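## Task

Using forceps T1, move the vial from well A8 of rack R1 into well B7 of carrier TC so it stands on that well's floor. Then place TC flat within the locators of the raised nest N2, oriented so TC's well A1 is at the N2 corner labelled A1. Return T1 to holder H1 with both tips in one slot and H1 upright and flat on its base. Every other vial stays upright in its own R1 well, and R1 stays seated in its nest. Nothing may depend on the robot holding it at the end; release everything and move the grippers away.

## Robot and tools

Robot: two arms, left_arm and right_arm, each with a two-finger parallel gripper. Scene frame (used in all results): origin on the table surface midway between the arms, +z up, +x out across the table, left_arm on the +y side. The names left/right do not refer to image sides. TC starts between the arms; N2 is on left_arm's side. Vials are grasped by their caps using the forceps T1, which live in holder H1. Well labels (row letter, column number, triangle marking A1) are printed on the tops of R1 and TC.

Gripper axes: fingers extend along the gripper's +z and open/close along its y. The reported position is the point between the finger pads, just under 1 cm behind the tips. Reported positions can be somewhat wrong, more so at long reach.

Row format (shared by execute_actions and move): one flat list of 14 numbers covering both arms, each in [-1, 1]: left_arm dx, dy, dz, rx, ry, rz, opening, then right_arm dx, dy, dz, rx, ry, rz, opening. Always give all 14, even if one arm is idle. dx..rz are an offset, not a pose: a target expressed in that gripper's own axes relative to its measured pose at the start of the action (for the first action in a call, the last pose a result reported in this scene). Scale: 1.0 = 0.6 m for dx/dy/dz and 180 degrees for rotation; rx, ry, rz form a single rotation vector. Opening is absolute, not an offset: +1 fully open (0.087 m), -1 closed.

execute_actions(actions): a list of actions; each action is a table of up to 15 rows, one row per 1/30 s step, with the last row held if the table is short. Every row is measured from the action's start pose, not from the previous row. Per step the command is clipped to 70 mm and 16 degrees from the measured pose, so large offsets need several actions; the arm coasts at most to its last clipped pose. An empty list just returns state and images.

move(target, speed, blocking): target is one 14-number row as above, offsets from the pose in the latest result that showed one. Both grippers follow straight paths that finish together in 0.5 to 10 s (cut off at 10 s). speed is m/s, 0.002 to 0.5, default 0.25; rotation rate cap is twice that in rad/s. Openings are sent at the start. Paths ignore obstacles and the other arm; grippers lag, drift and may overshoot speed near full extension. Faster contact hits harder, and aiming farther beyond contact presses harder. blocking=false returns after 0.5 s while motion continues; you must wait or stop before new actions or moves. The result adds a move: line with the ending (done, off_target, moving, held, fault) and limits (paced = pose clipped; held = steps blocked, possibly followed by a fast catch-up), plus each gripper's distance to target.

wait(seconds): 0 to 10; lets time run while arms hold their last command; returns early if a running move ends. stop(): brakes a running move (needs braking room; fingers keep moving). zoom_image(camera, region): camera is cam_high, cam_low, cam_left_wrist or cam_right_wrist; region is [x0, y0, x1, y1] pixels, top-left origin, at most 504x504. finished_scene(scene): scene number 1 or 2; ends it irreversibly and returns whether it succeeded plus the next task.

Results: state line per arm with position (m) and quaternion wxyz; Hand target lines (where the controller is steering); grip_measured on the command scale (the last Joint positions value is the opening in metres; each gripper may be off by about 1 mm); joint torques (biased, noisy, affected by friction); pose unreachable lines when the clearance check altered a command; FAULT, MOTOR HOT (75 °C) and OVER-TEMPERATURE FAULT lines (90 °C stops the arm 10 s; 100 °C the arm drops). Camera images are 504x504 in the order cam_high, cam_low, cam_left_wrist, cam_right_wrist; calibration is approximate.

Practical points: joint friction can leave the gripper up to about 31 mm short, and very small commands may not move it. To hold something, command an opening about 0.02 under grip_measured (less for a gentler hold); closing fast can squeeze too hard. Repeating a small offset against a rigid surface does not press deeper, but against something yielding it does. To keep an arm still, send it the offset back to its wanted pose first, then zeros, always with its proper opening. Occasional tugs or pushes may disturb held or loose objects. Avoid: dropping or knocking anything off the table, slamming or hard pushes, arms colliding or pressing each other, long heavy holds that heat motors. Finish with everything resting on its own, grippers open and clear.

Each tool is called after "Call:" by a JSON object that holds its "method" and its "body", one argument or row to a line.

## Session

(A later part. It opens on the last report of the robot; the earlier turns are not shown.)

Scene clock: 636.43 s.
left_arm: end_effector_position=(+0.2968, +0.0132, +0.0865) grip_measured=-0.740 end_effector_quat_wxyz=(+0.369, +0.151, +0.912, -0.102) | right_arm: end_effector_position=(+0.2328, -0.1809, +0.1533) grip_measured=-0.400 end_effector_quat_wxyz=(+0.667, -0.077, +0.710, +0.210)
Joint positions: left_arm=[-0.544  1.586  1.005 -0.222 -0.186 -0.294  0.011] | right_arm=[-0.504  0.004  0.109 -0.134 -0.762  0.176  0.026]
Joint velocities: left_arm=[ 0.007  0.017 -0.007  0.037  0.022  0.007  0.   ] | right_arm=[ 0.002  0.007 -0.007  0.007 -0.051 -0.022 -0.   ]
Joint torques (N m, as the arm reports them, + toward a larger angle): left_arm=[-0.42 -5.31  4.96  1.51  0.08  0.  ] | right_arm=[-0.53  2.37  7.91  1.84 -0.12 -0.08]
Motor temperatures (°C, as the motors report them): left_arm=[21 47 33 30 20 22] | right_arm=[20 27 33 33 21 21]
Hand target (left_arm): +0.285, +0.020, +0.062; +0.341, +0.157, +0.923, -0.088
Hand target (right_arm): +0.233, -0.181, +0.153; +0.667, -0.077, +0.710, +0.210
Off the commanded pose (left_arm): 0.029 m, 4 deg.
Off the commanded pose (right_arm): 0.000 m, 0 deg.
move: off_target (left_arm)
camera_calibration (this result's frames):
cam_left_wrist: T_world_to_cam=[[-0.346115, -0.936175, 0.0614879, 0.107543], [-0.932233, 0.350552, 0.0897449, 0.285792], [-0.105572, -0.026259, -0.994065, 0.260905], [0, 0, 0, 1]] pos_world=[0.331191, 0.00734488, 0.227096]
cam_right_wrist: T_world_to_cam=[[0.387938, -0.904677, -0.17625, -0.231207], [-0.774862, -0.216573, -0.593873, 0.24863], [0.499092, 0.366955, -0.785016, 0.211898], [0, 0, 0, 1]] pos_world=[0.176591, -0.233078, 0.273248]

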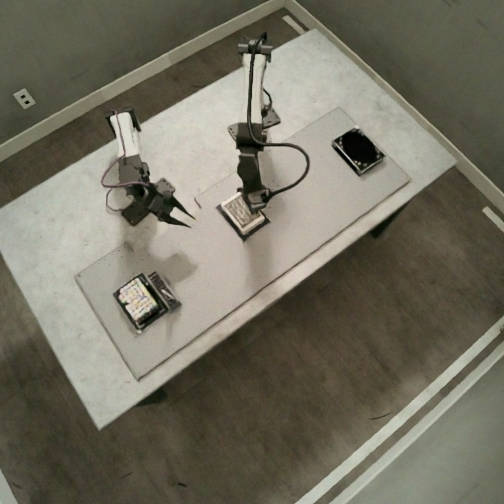

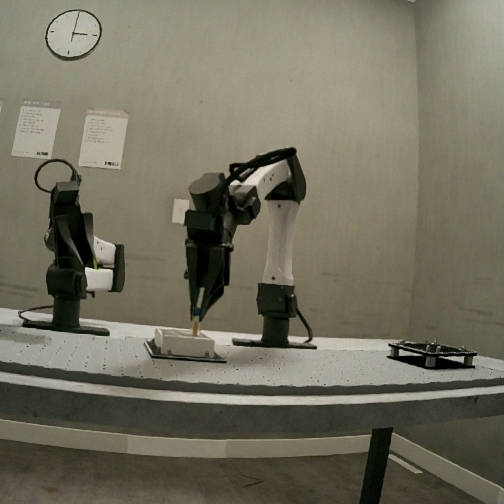

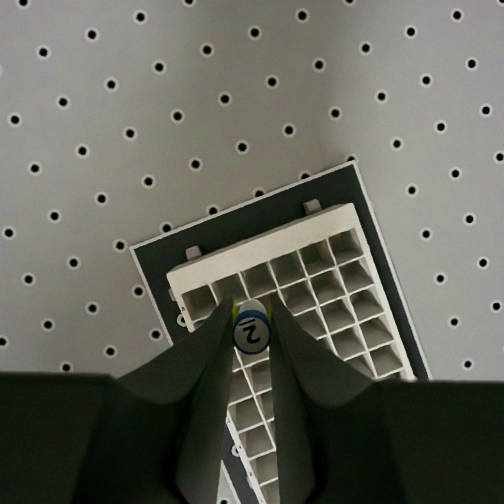

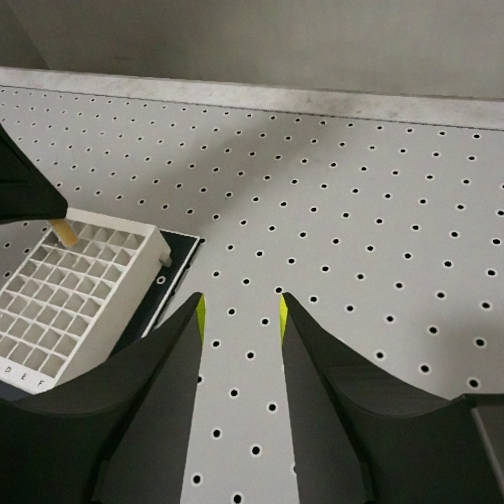

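Call:
{"method": "move", "body": {
  "target": [0.055,0.012,-0.006,0,0.02,0,-0.8,0,0,0,0,0,0,-0.4],
  "speed": 0.006
}}

Call:
{"method": "zoom_image", "body": {
  "camera": "cam_left_wrist",
  "region": [150,150,400,400]
}}

Call:
{"method": "zoom_image", "body": {
  "camera": "cam_right_wrist",
  "region": [0,150,150,300]
}}

Scene clock: 643.50 s.
left_arm: end_effector_position=(+0.2946, +0.0143, +0.0867) grip_measured=-0.740 end_effector_quat_wxyz=(+0.380, +0.149, +0.906, -0.110) | right_arm: end_effector_position=(+0.2328, -0.1809, +0.1533) grip_measured=-0.400 end_effector_quat_wxyz=(+0.667, -0.077, +0.710, +0.210)
Joint positions: left_arm=[-0.544  1.559  0.961 -0.177 -0.183 -0.295  0.011] | right_arm=[-0.504  0.004  0.109 -0.134 -0.762  0.176  0.026]
Joint velocities: left_arm=[-0.002  0.002  0.002  0.007 -0.007  0.037 -0.002] | right_arm=[-0.012  0.007  0.012 -0.007 -0.007  0.007 -0.001]
Joint torques (N m, as the arm reports them, + toward a larger angle): left_arm=[ 0.1  -7.27  4.63  1.15  0.22 -0.05] | right_arm=[-0.59  2.32  7.69  1.84 -0.08 -0.04]
Motor temperatures (°C, as the motors report them): left_arm=[21 46 32 30 20 22] | right_arm=[20 27 34 33 21 21]
Hand target (left_arm): +0.275, +0.027, +0.066; +0.340, +0.153, +0.923, -0.096
Hand target (right_arm): +0.233, -0.181, +0.153; +0.667, -0.077, +0.710, +0.210
Off the commanded pose (left_arm): 0.032 m, 5 deg.
Off the commanded pose (right_arm): 0.000 m, 0 deg.
move: off_target (left_arm)
camera_calibration (this result's frames):
cam_left_wrist: T_world_to_cam=[[-0.349264, -0.934097, 0.074007, 0.107556], [-0.933132, 0.353918, 0.0633011, 0.285811], [-0.0853218, -0.0469496, -0.995247, 0.255374], [0, 0, 0, 1]] pos_world=[0.326054, 0.0113035, 0.228108]
cam_right_wrist: T_world_to_cam=[[0.387938, -0.904677, -0.17625, -0.231207], [-0.774862, -0.216573, -0.593873, 0.24863], [0.499092, 0.366955, -0.785016, 0.211898], [0, 0, 0, 1]] pos_world=[0.176591, -0.233078, 0.273248]

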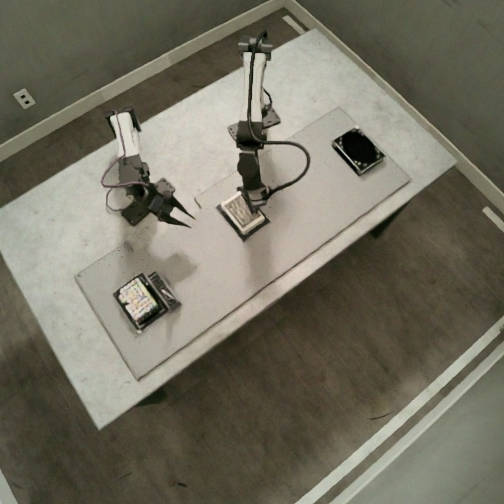

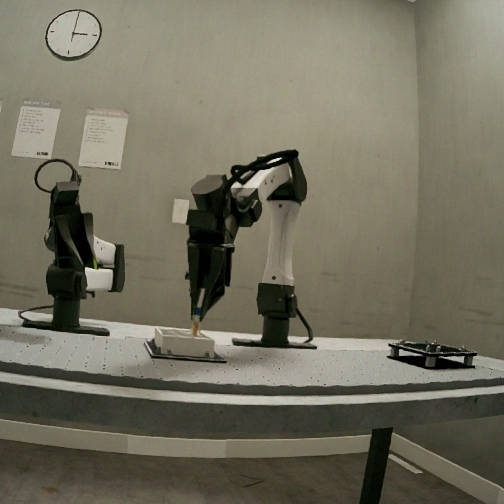

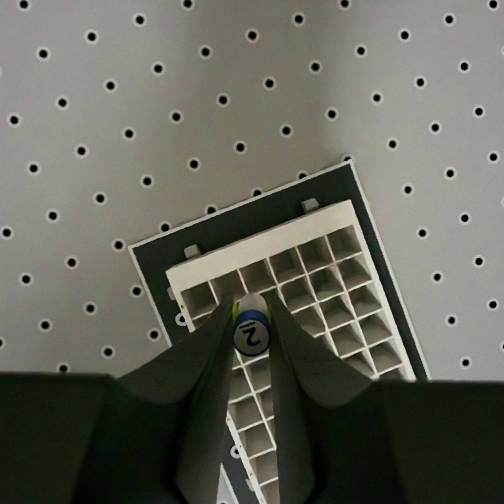

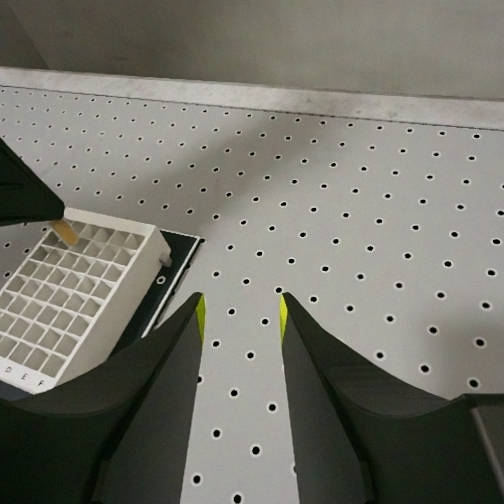

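Region (150, 150, 400, 400) of cam_left_wrist's 504x504 image, scaled by 2.016, with more detail than that image has.

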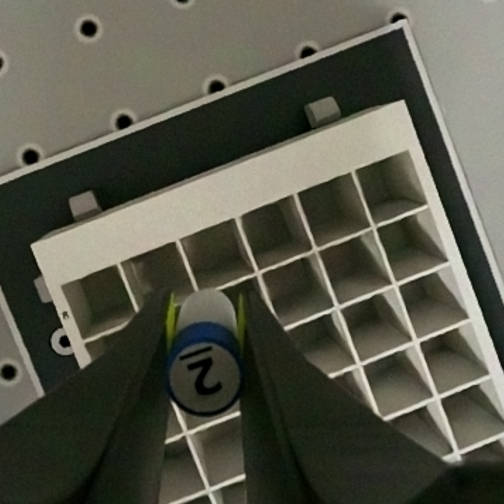

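Region (0, 150, 150, 300) of cam_right_wrist's 504x504 image, scaled by 3.360, with more detail than that image has.

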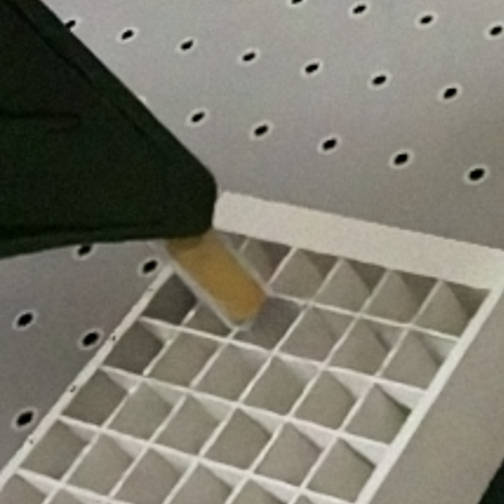

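Call:
{"method": "move", "body": {
  "target": [0.03,0.024,-0.024,0,0.03,0,-0.8,0,0,0,0,0,0,-0.4],
  "speed": 0.01
}}

Call:
{"method": "zoom_image", "body": {
  "camera": "cam_left_wrist",
  "region": [150,150,400,400]
}}

Call:
{"method": "zoom_image", "body": {
  "camera": "cam_right_wrist",
  "region": [0,150,150,300]
}}

Scene clock: 649.10 s.
left_arm: end_effector_position=(+0.2851, +0.0243, +0.0869) grip_measured=-0.740 end_effector_quat_wxyz=(+0.355, +0.149, +0.916, -0.115) | right_arm: end_effector_position=(+0.2328, -0.1809, +0.1533) grip_measured=-0.400 end_effector_quat_wxyz=(+0.667, -0.077, +0.710, +0.210)
Joint positions: left_arm=[-0.519  1.53   0.961 -0.248 -0.137 -0.295  0.011] | right_arm=[-0.504  0.004  0.109 -0.134 -0.762  0.176  0.026]
Joint velocities: left_arm=[ 0.012 -0.007 -0.012  0.051  0.095  0.051 -0.   ] | right_arm=[ 0.022  0.002 -0.007  0.037  0.007 -0.007 -0.001]
Joint torques (N m, as the arm reports them, + toward a larger angle): left_arm=[ 0.96 -7.43  7.85  1.14  0.17  0.16] | right_arm=[-0.43  2.33  7.75  1.86 -0.09 -0.06]
Motor temperatures (°C, as the motors report them): left_arm=[21 46 33 30 20 22] | right_arm=[20 27 34 33 21 21]
Hand target (left_arm): +0.278, +0.035, +0.082; +0.337, +0.153, +0.923, -0.103
Hand target (right_arm): +0.233, -0.181, +0.153; +0.667, -0.077, +0.710, +0.210
Off the commanded pose (left_arm): 0.014 m, 3 deg.
Off the commanded pose (right_arm): 0.000 m, 0 deg.
move: off_target (left_arm)
camera_calibration (this result's frames):
cam_left_wrist: T_world_to_cam=[[-0.351659, -0.931634, 0.0916214, 0.112738], [-0.92588, 0.360582, 0.112812, 0.266871], [-0.138137, -0.045159, -0.989383, 0.269727], [0, 0, 0, 1]] pos_world=[0.323995, 0.0209819, 0.226428]
cam_right_wrist: T_world_to_cam=[[0.387938, -0.904677, -0.17625, -0.231207], [-0.774862, -0.216573, -0.593873, 0.24863], [0.499092, 0.366955, -0.785016, 0.211898], [0, 0, 0, 1]] pos_world=[0.176591, -0.233078, 0.273248]

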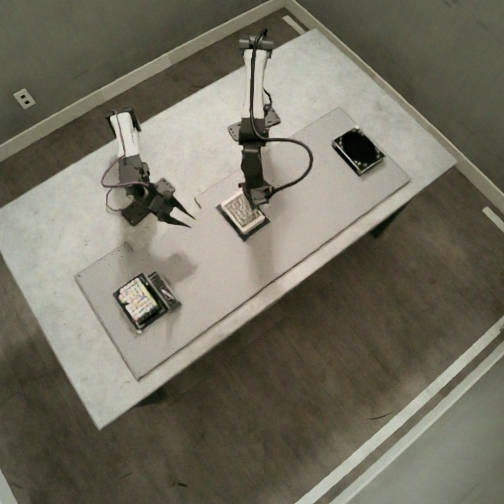

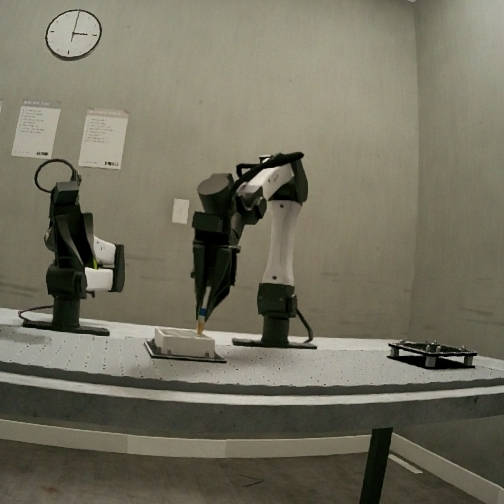

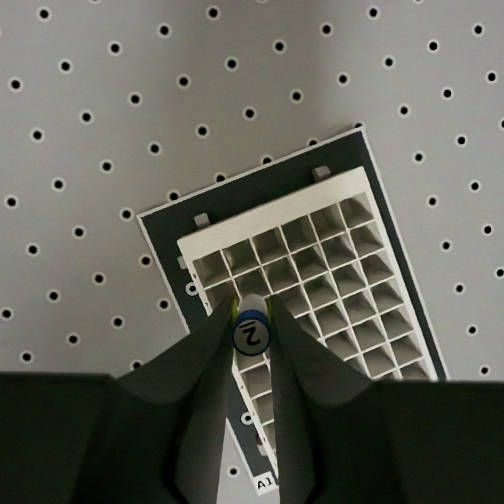

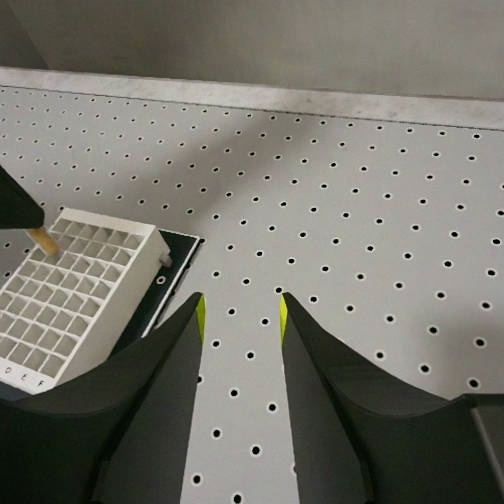

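Region (150, 150, 400, 400) of cam_left_wrist's 504x504 image, scaled by 2.016, with more detail than that image has.

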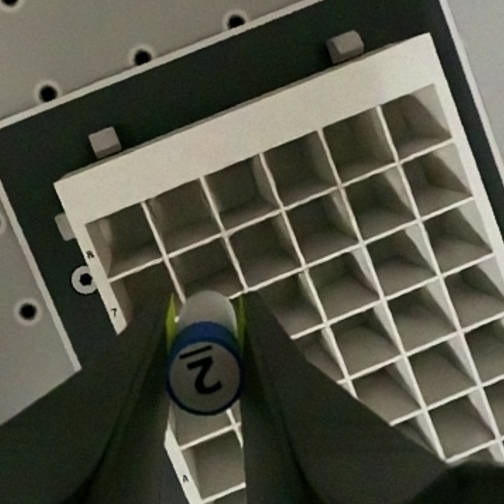

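Region (0, 150, 150, 300) of cam_right_wrist's 504x504 image, scaled by 3.360, with more detail than that image has.

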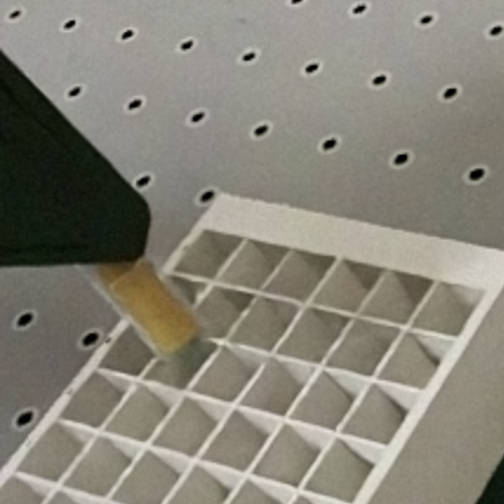

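Now inward of it; the down push slides outward across B7.

Call:
{"method": "move", "body": {
  "target": [0.03,0.0,0.03,0,0.0,0,-0.8,0,0,0,0,0,0,-0.4],
  "speed": 0.006
}}

Call:
{"method": "zoom_image", "body": {
  "camera": "cam_left_wrist",
  "region": [150,150,400,400]
}}

Call:
{"method": "zoom_image", "body": {
  "camera": "cam_right_wrist",
  "region": [0,150,150,300]
}}

Scene clock: 653.97 s.
left_arm: end_effector_position=(+0.2930, +0.0185, +0.0869) grip_measured=-0.740 end_effector_quat_wxyz=(+0.382, +0.145, +0.904, -0.129) | right_arm: end_effector_position=(+0.2328, -0.1809, +0.1533) grip_measured=-0.400 end_effector_quat_wxyz=(+0.667, -0.077, +0.710, +0.210)
Joint positions: left_arm=[-0.519  1.53   0.92  -0.141 -0.139 -0.295  0.011] | right_arm=[-0.504  0.004  0.109 -0.134 -0.762  0.176  0.026]
Joint velocities: left_arm=[-0.007 -0.007  0.002  0.037 -0.037 -0.007 -0.   ] | right_arm=[-0.007  0.012  0.002  0.037  0.007  0.051  0.001]
Joint torques (N m, as the arm reports them, + toward a larger angle): left_arm=[-0.51 -4.11  5.74  1.64  0.1  -0.02] | right_arm=[-0.55  2.47  7.76  1.81 -0.07 -0.04]
Motor temperatures (°C, as the motors report them): left_arm=[21 45 33 31 20 22] | right_arm=[20 27 34 33 21 21]
Hand target (left_arm): +0.283, +0.023, +0.063; +0.355, +0.150, +0.916, -0.115
Hand target (right_arm): +0.233, -0.181, +0.153; +0.667, -0.077, +0.710, +0.210
Off the commanded pose (left_arm): 0.027 m, 4 deg.
Off the commanded pose (right_arm): 0.000 m, 0 deg.
move: off_target (left_arm)
camera_calibration (this result's frames):
cam_left_wrist: T_world_to_cam=[[-0.355635, -0.928118, 0.110097, 0.109575], [-0.930601, 0.362557, 0.0503337, 0.283009], [-0.086632, -0.0845558, -0.992646, 0.256418], [0, 0, 0, 1]] pos_world=[0.324551, 0.0207735, 0.228223]
cam_right_wrist: T_world_to_cam=[[0.387938, -0.904677, -0.17625, -0.231207], [-0.774862, -0.216573, -0.593873, 0.24863], [0.499092, 0.366955, -0.785016, 0.211898], [0, 0, 0, 1]] pos_world=[0.176591, -0.233078, 0.273248]

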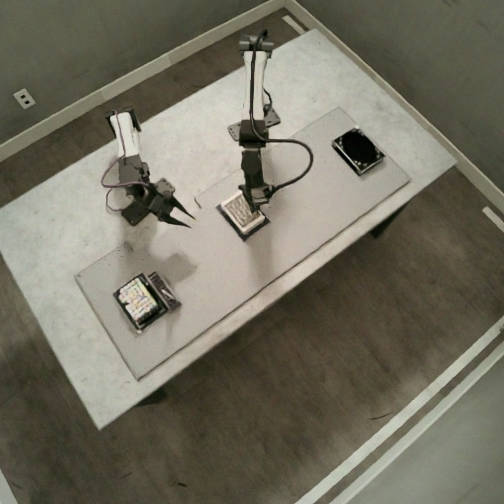

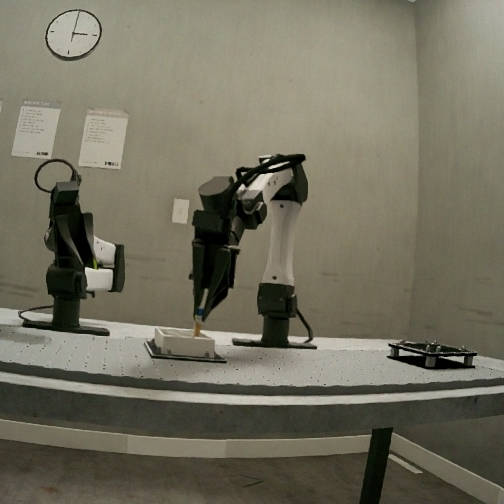

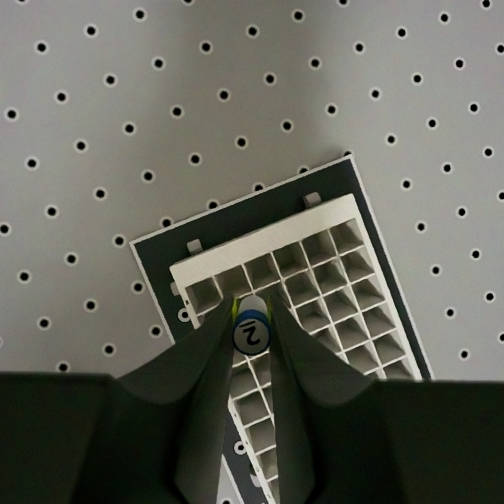

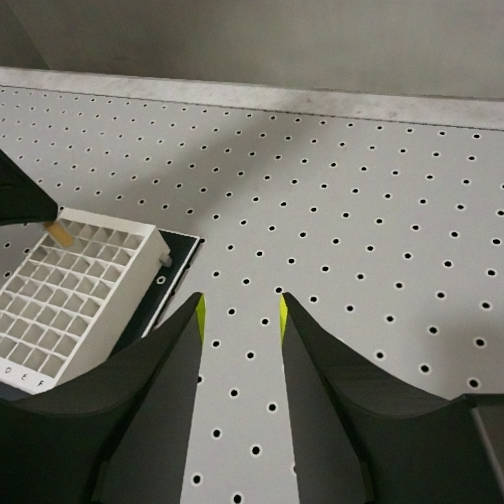

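Region (150, 150, 400, 400) of cam_left_wrist's 504x504 image, scaled by 2.016, with more detail than that image has.

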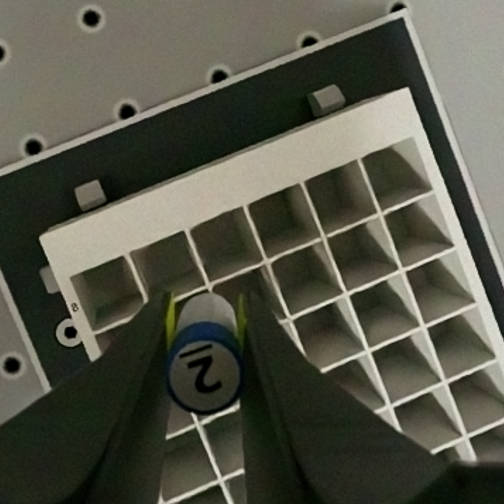

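Region (0, 150, 150, 300) of cam_right_wrist's 504x504 image, scaled by 3.360, with more detail than that image has.

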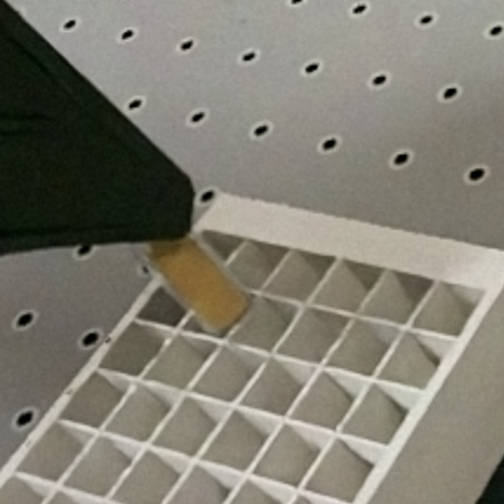

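Call:
{"method": "move", "body": {
  "target": [0.005,0.01,-0.03,-0.05,0.015,0,-0.8,0,0,0,0,0,0,-0.4],
  "speed": 0.01
}}

Call:
{"method": "zoom_image", "body": {
  "camera": "cam_left_wrist",
  "region": [150,150,400,400]
}}

Call:
{"method": "zoom_image", "body": {
  "camera": "cam_right_wrist",
  "region": [0,150,150,300]
}}

Scene clock: 663.23 s.
left_arm: end_effector_position=(+0.2836, +0.0346, +0.0909) grip_measured=-0.740 end_effector_quat_wxyz=(+0.370, +0.117, +0.920, -0.052) | right_arm: end_effector_position=(+0.2328, -0.1809, +0.1533) grip_measured=-0.400 end_effector_quat_wxyz=(+0.667, -0.077, +0.710, +0.210)
Joint positions: left_arm=[-0.576  1.53   0.988 -0.318 -0.316 -0.358  0.011] | right_arm=[-0.504  0.004  0.109 -0.134 -0.762  0.176  0.026]
Joint velocities: left_arm=[-0.007  0.012  0.017 -0.007  0.022  0.007 -0.   ] | right_arm=[-0.002 -0.012 -0.017 -0.081 -0.037 -0.007  0.   ]
Joint torques (N m, as the arm reports them, + toward a larger angle): left_arm=[-0.9  -6.9   9.52  1.36 -0.01 -0.13] | right_arm=[-0.51  2.29  7.81  1.81 -0.06 -0.08]
Motor temperatures (°C, as the motors report them): left_arm=[21 44 34 31 20 22] | right_arm=[20 27 34 33 21 21]
Hand target (left_arm): +0.281, +0.031, +0.096; +0.371, +0.117, +0.920, -0.054
Hand target (right_arm): +0.233, -0.181, +0.153; +0.667, -0.077, +0.710, +0.210
Off the commanded pose (left_arm): 0.007 m, 0 deg.
Off the commanded pose (right_arm): 0.000 m, 0 deg.
move: done
camera_calibration (this result's frames):
cam_left_wrist: T_world_to_cam=[[-0.249493, -0.968367, -0.0043065, 0.102408], [-0.963109, 0.24767, 0.105262, 0.276409], [-0.100866, 0.0304098, -0.994435, 0.261206], [0, 0, 0, 1]] pos_world=[0.318109, 0.0227668, 0.231098]
cam_right_wrist: T_world_to_cam=[[0.387938, -0.904677, -0.17625, -0.231207], [-0.774862, -0.216573, -0.593873, 0.24863], [0.499092, 0.366955, -0.785016, 0.211898], [0, 0, 0, 1]] pos_world=[0.176591, -0.233078, 0.273248]

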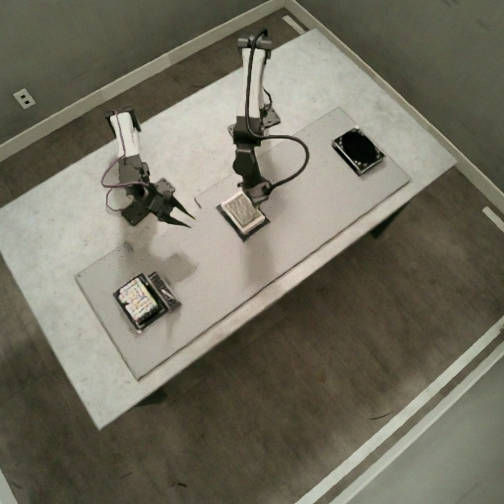

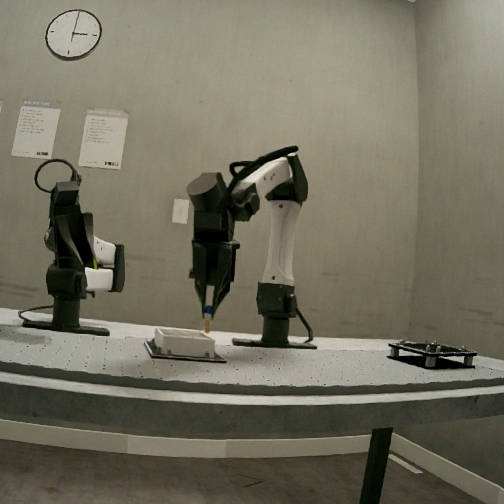

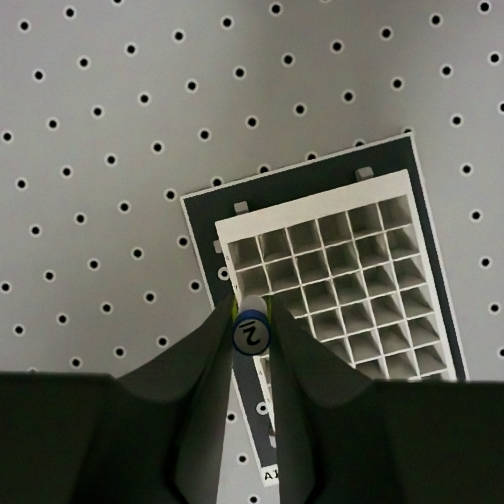

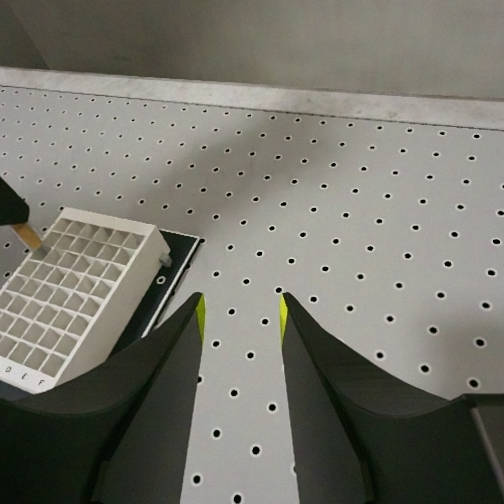

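Region (150, 150, 400, 400) of cam_left_wrist's 504x504 image, scaled by 2.016, with more detail than that image has.

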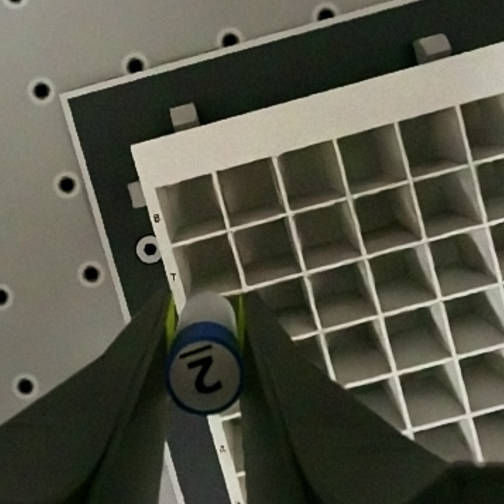

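Region (0, 150, 150, 300) of cam_right_wrist's 504x504 image, scaled by 3.360, with more detail than that image has.

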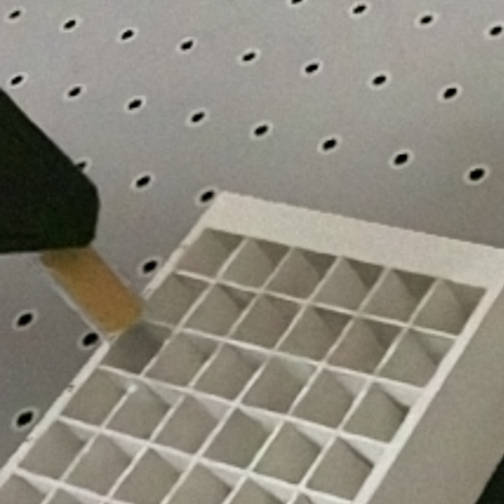

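Call:
{"method": "move", "body": {
  "target": [-0.01,-0.028,0.019,0,0,0,-0.8,0,0,0,0,0,0,-0.4],
  "speed": 0.01
}}

Call:
{"method": "zoom_image", "body": {
  "camera": "cam_left_wrist",
  "region": [150,150,400,400]
}}

Call:
{"method": "zoom_image", "body": {
  "camera": "cam_right_wrist",
  "region": [0,150,150,300]
}}

Scene clock: 666.30 s.
left_arm: end_effector_position=(+0.2902, +0.0220, +0.0916) grip_measured=-0.740 end_effector_quat_wxyz=(+0.374, +0.117, +0.919, -0.052) | right_arm: end_effector_position=(+0.2328, -0.1809, +0.1533) grip_measured=-0.400 end_effector_quat_wxyz=(+0.667, -0.077, +0.710, +0.210)
Joint positions: left_arm=[-0.593  1.577  1.033 -0.314 -0.33  -0.37   0.011] | right_arm=[-0.504  0.004  0.109 -0.134 -0.762  0.176  0.026]
Joint velocities: left_arm=[-0.007 -0.012 -0.017 -0.022  0.007 -0.022  0.   ] | right_arm=[ 0.002 -0.002  0.002 -0.007 -0.037 -0.051  0.001]
Joint torques (N m, as the arm reports them, + toward a larger angle): left_arm=[-0.78 -4.91  9.49  1.53 -0.01 -0.08] | right_arm=[-0.53  2.44  7.64  1.82 -0.07 -0.08]
Motor temperatures (°C, as the motors report them): left_arm=[21 43 34 31 20 22] | right_arm=[20 27 34 33 21 21]
Hand target (left_arm): +0.291, +0.015, +0.087; +0.371, +0.117, +0.920, -0.052
Hand target (right_arm): +0.233, -0.181, +0.153; +0.667, -0.077, +0.710, +0.210
Off the commanded pose (left_arm): 0.008 m, 0 deg.
Off the commanded pose (right_arm): 0.000 m, 0 deg.
move: done
camera_calibration (this result's frames):
cam_left_wrist: T_world_to_cam=[[-0.24904, -0.968485, -0.0040037, 0.0917221], [-0.963923, 0.247462, 0.0980542, 0.286792], [-0.0939732, 0.0282787, -0.995173, 0.261021], [0, 0, 0, 1]] pos_world=[0.323817, 0.0104802, 0.232007]
cam_right_wrist: T_world_to_cam=[[0.387938, -0.904677, -0.17625, -0.231207], [-0.774862, -0.216573, -0.593873, 0.24863], [0.499092, 0.366955, -0.785016, 0.211898], [0, 0, 0, 1]] pos_world=[0.176591, -0.233078, 0.273248]

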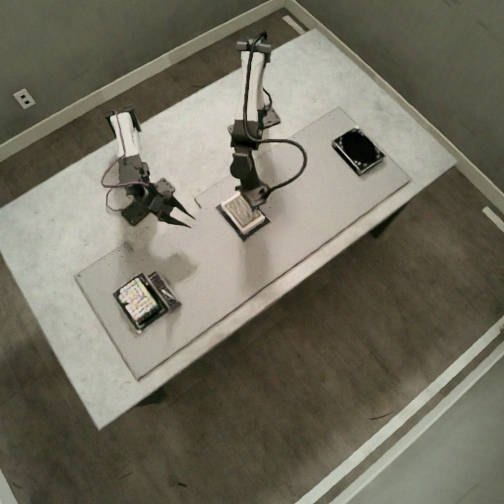

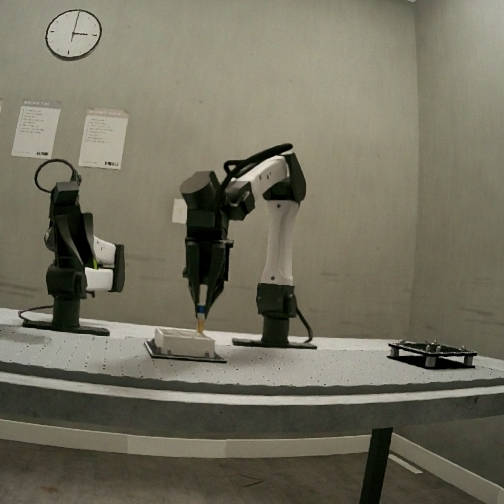

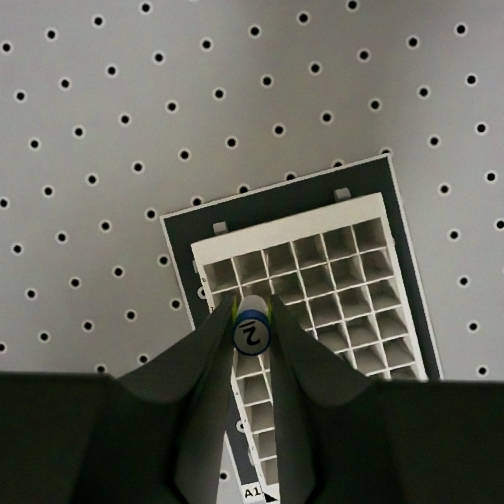

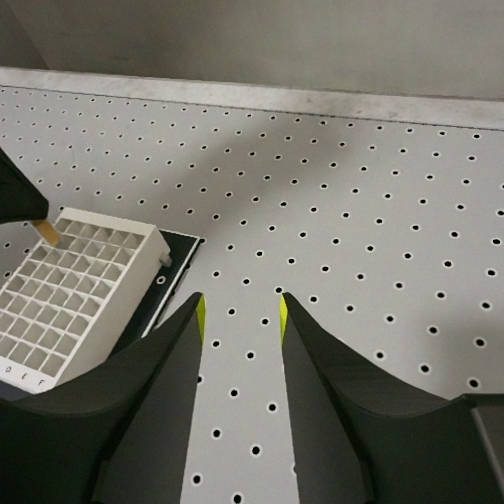

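Region (150, 150, 400, 400) of cam_left_wrist's 504x504 image, scaled by 2.016, with more detail than that image has.

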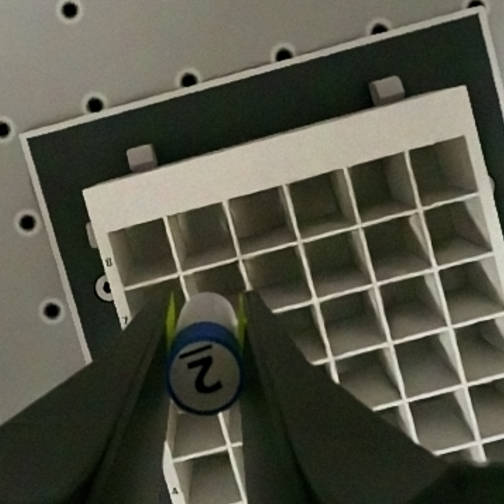

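Region (0, 150, 150, 300) of cam_right_wrist's 504x504 image, scaled by 3.360, with more detail than that image has.

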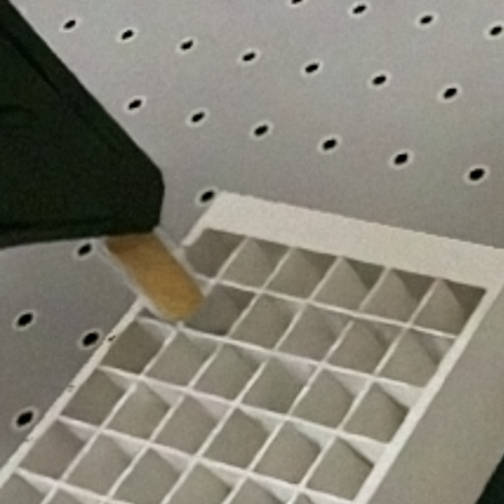

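Call:
{"method": "move", "body": {
  "target": [0.03,-0.008,0.04,0,0,0,-0.8,0,0,0,0,0,0,-0.4],
  "speed": 0.008
}}

Call:
{"method": "zoom_image", "body": {
  "camera": "cam_left_wrist",
  "region": [150,150,400,400]
}}

Call:
{"method": "zoom_image", "body": {
  "camera": "cam_right_wrist",
  "region": [0,150,150,300]
}}

Scene clock: 670.83 s.
left_arm: end_effector_position=(+0.3019, +0.0120, +0.0875) grip_measured=-0.740 end_effector_quat_wxyz=(+0.399, +0.109, +0.908, -0.068) | right_arm: end_effector_position=(+0.2328, -0.1809, +0.1533) grip_measured=-0.400 end_effector_quat_wxyz=(+0.667, -0.077, +0.710, +0.210)
Joint positions: left_arm=[-0.593  1.602  1.003 -0.194 -0.334 -0.371  0.011] | right_arm=[-0.504  0.004  0.109 -0.134 -0.762  0.176  0.026]
Joint velocities: left_arm=[-0.007 -0.032  0.022 -0.081 -0.037 -0.051  0.   ] | right_arm=[-0.002 -0.002 -0.002 -0.095  0.066 -0.022  0.   ]
Joint torques (N m, as the arm reports them, + toward a larger angle): left_arm=[-0.39 -4.61  5.94  1.53  0.01  0.  ] | right_arm=[-0.56  2.3   7.85  1.87 -0.05 -0.09]
Motor temperatures (°C, as the motors report them): left_arm=[21 43 34 31 20 22] | right_arm=[20 27 34 33 21 21]
Hand target (left_arm): +0.293, +0.017, +0.063; +0.374, +0.117, +0.919, -0.052
Hand target (right_arm): +0.233, -0.181, +0.153; +0.667, -0.077, +0.710, +0.210
Off the commanded pose (left_arm): 0.028 m, 4 deg.
Off the commanded pose (right_arm): 0.000 m, 0 deg.
move: off_target (left_arm)
camera_calibration (this result's frames):
cam_left_wrist: T_world_to_cam=[[-0.247048, -0.968678, 0.0251188, 0.0817281], [-0.967976, 0.247896, 0.0396321, 0.307298], [-0.0446176, -0.0145234, -0.998899, 0.244318], [0, 0, 0, 1]] pos_world=[0.328549, 0.00653843, 0.229817]
cam_right_wrist: T_world_to_cam=[[0.387938, -0.904677, -0.17625, -0.231207], [-0.774862, -0.216573, -0.593873, 0.24863], [0.499092, 0.366955, -0.785016, 0.211898], [0, 0, 0, 1]] pos_world=[0.176591, -0.233078, 0.273248]

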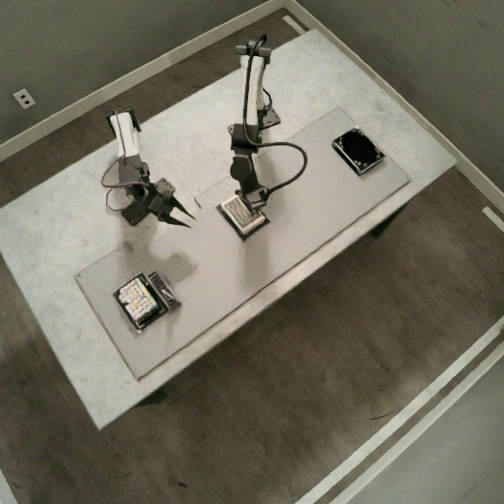

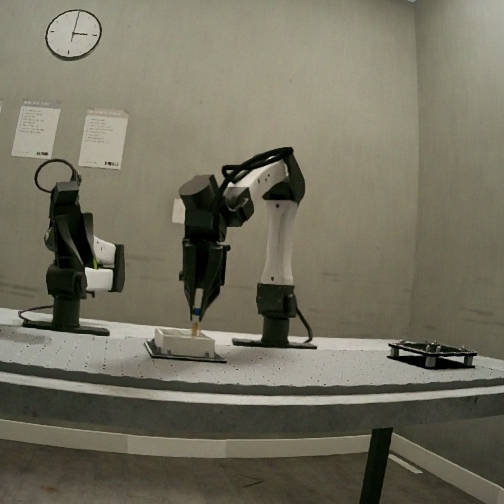

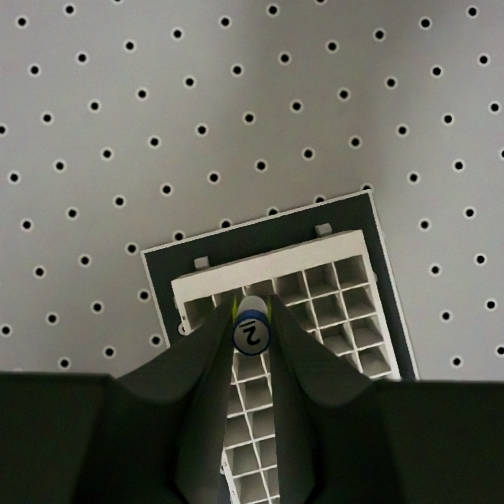

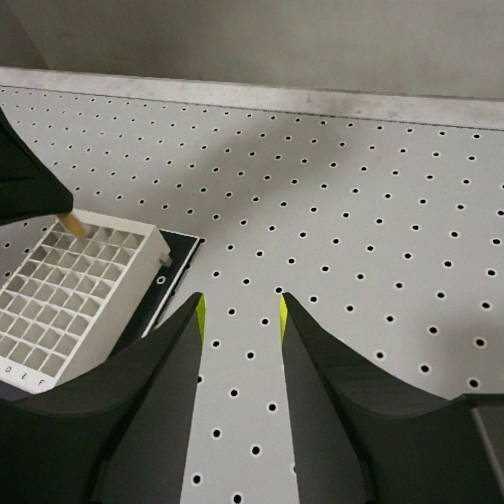

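Region (150, 150, 400, 400) of cam_left_wrist's 504x504 image, scaled by 2.016, with more detail than that image has.

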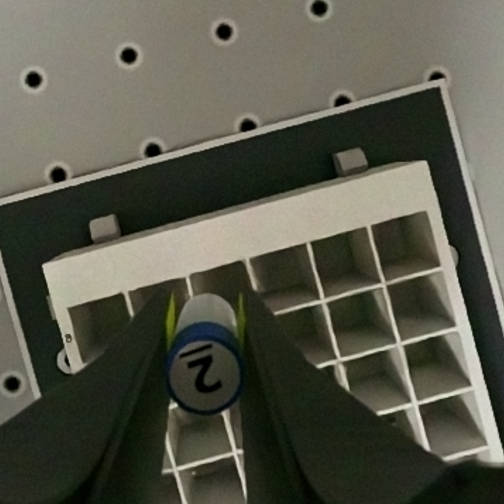

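Region (0, 150, 150, 300) of cam_right_wrist's 504x504 image, scaled by 3.360, with more detail than that image has.

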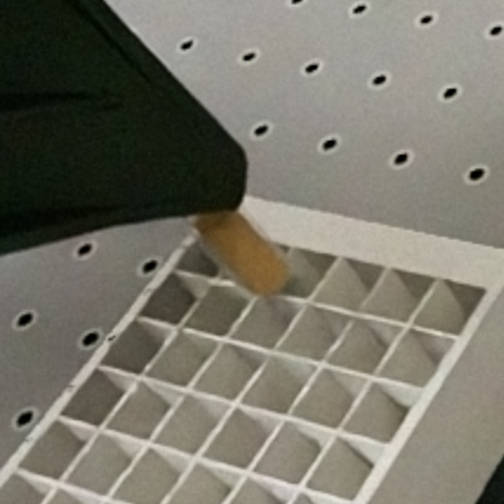

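Call:
{"method": "move", "body": {
  "target": [0.024,0.004,0.0,0,0.04,0,-0.8,0,0,0,0,0,0,-0.4],
  "speed": 0.006
}}

Call:
{"method": "zoom_image", "body": {
  "camera": "cam_left_wrist",
  "region": [150,150,400,400]
}}

Call:
{"method": "zoom_image", "body": {
  "camera": "cam_right_wrist",
  "region": [0,150,150,300]
}}

Scene clock: 681.70 s.
left_arm: end_effector_position=(+0.2910, +0.0131, +0.0891) grip_measured=-0.740 end_effector_quat_wxyz=(+0.362, +0.118, +0.922, -0.071) | right_arm: end_effector_position=(+0.2328, -0.1809, +0.1533) grip_measured=-0.400 end_effector_quat_wxyz=(+0.667, -0.077, +0.710, +0.210)
Joint positions: left_arm=[-0.588  1.602  1.056 -0.317 -0.284 -0.382  0.011] | right_arm=[-0.504  0.004  0.109 -0.134 -0.762  0.176  0.026]
Joint velocities: left_arm=[ 0.027  0.007 -0.017  0.022 -0.007 -0.051 -0.   ] | right_arm=[ 0.007  0.017 -0.017  0.081 -0.066  0.051 -0.001]
Joint torques (N m, as the arm reports them, + toward a larger angle): left_arm=[ 1.16 -4.46  9.53  1.27  0.13 -0.08] | right_arm=[-0.61  2.32  7.77  1.8  -0.09 -0.1 ]
Motor temperatures (°C, as the motors report them): left_arm=[21 42 35 31 20 22] | right_arm=[20 27 34 33 21 21]
Hand target (left_arm): +0.293, +0.017, +0.078; +0.344, +0.111, +0.930, -0.062
Hand target (right_arm): +0.233, -0.181, +0.153; +0.667, -0.077, +0.710, +0.210
Off the commanded pose (left_arm): 0.013 m, 3 deg.
Off the commanded pose (right_arm): 0.000 m, 0 deg.
move: off_target (left_arm; path cut at 10 s)
camera_calibration (this result's frames):
cam_left_wrist: T_world_to_cam=[[-0.264223, -0.963907, 0.0327152, 0.0843028], [-0.9566, 0.26624, 0.118461, 0.285772], [-0.122895, 0.0000046148, -0.99242, 0.267475], [0, 0, 0, 1]] pos_world=[0.328516, 0.00517467, 0.228837]
cam_right_wrist: T_world_to_cam=[[0.387938, -0.904677, -0.17625, -0.231207], [-0.774862, -0.216573, -0.593873, 0.24863], [0.499092, 0.366955, -0.785016, 0.211898], [0, 0, 0, 1]] pos_world=[0.176591, -0.233078, 0.273248]

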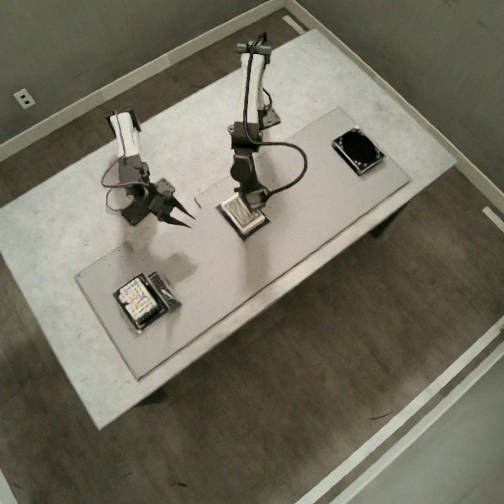

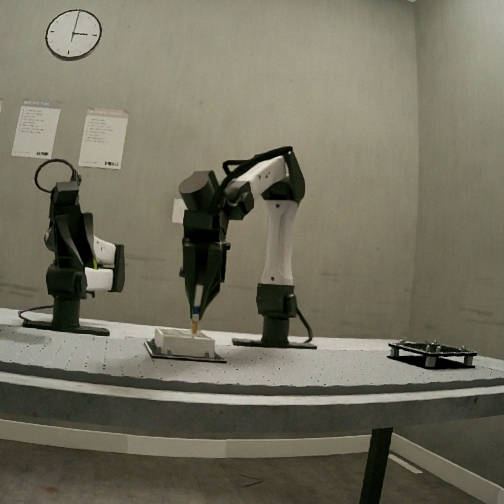

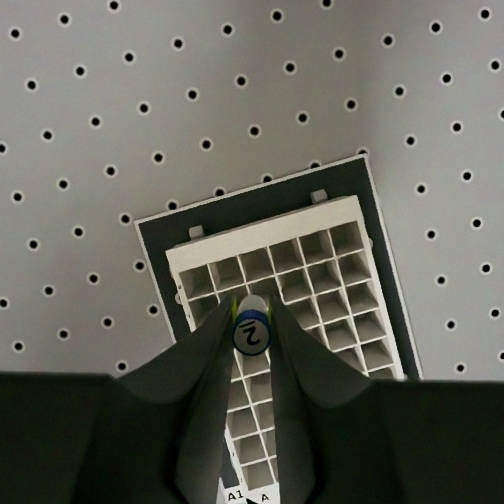

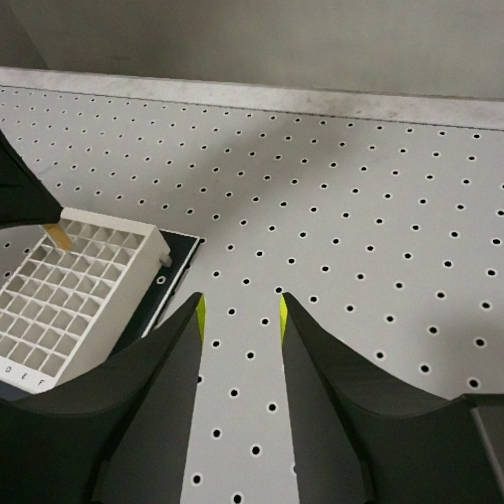

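Region (150, 150, 400, 400) of cam_left_wrist's 504x504 image, scaled by 2.016, with more detail than that image has.

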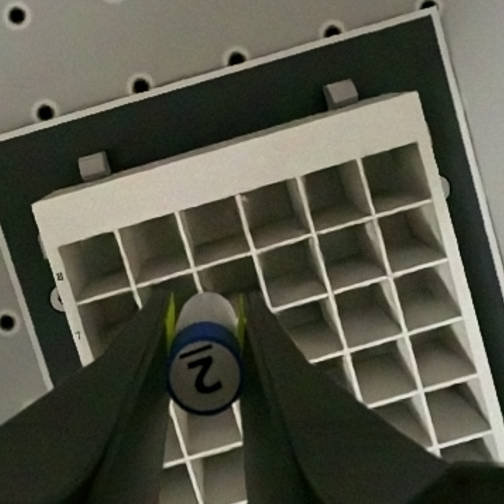

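Region (0, 150, 150, 300) of cam_right_wrist's 504x504 image, scaled by 3.360, with more detail than that image has.

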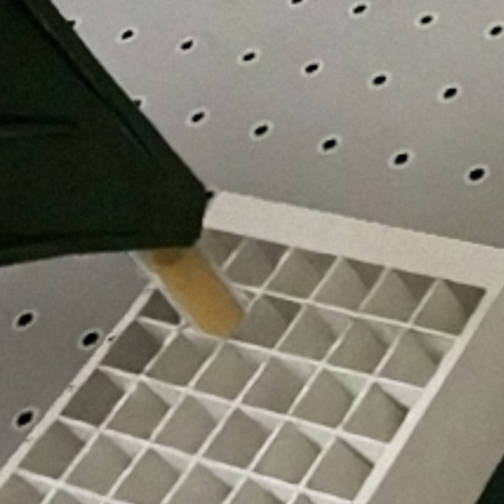

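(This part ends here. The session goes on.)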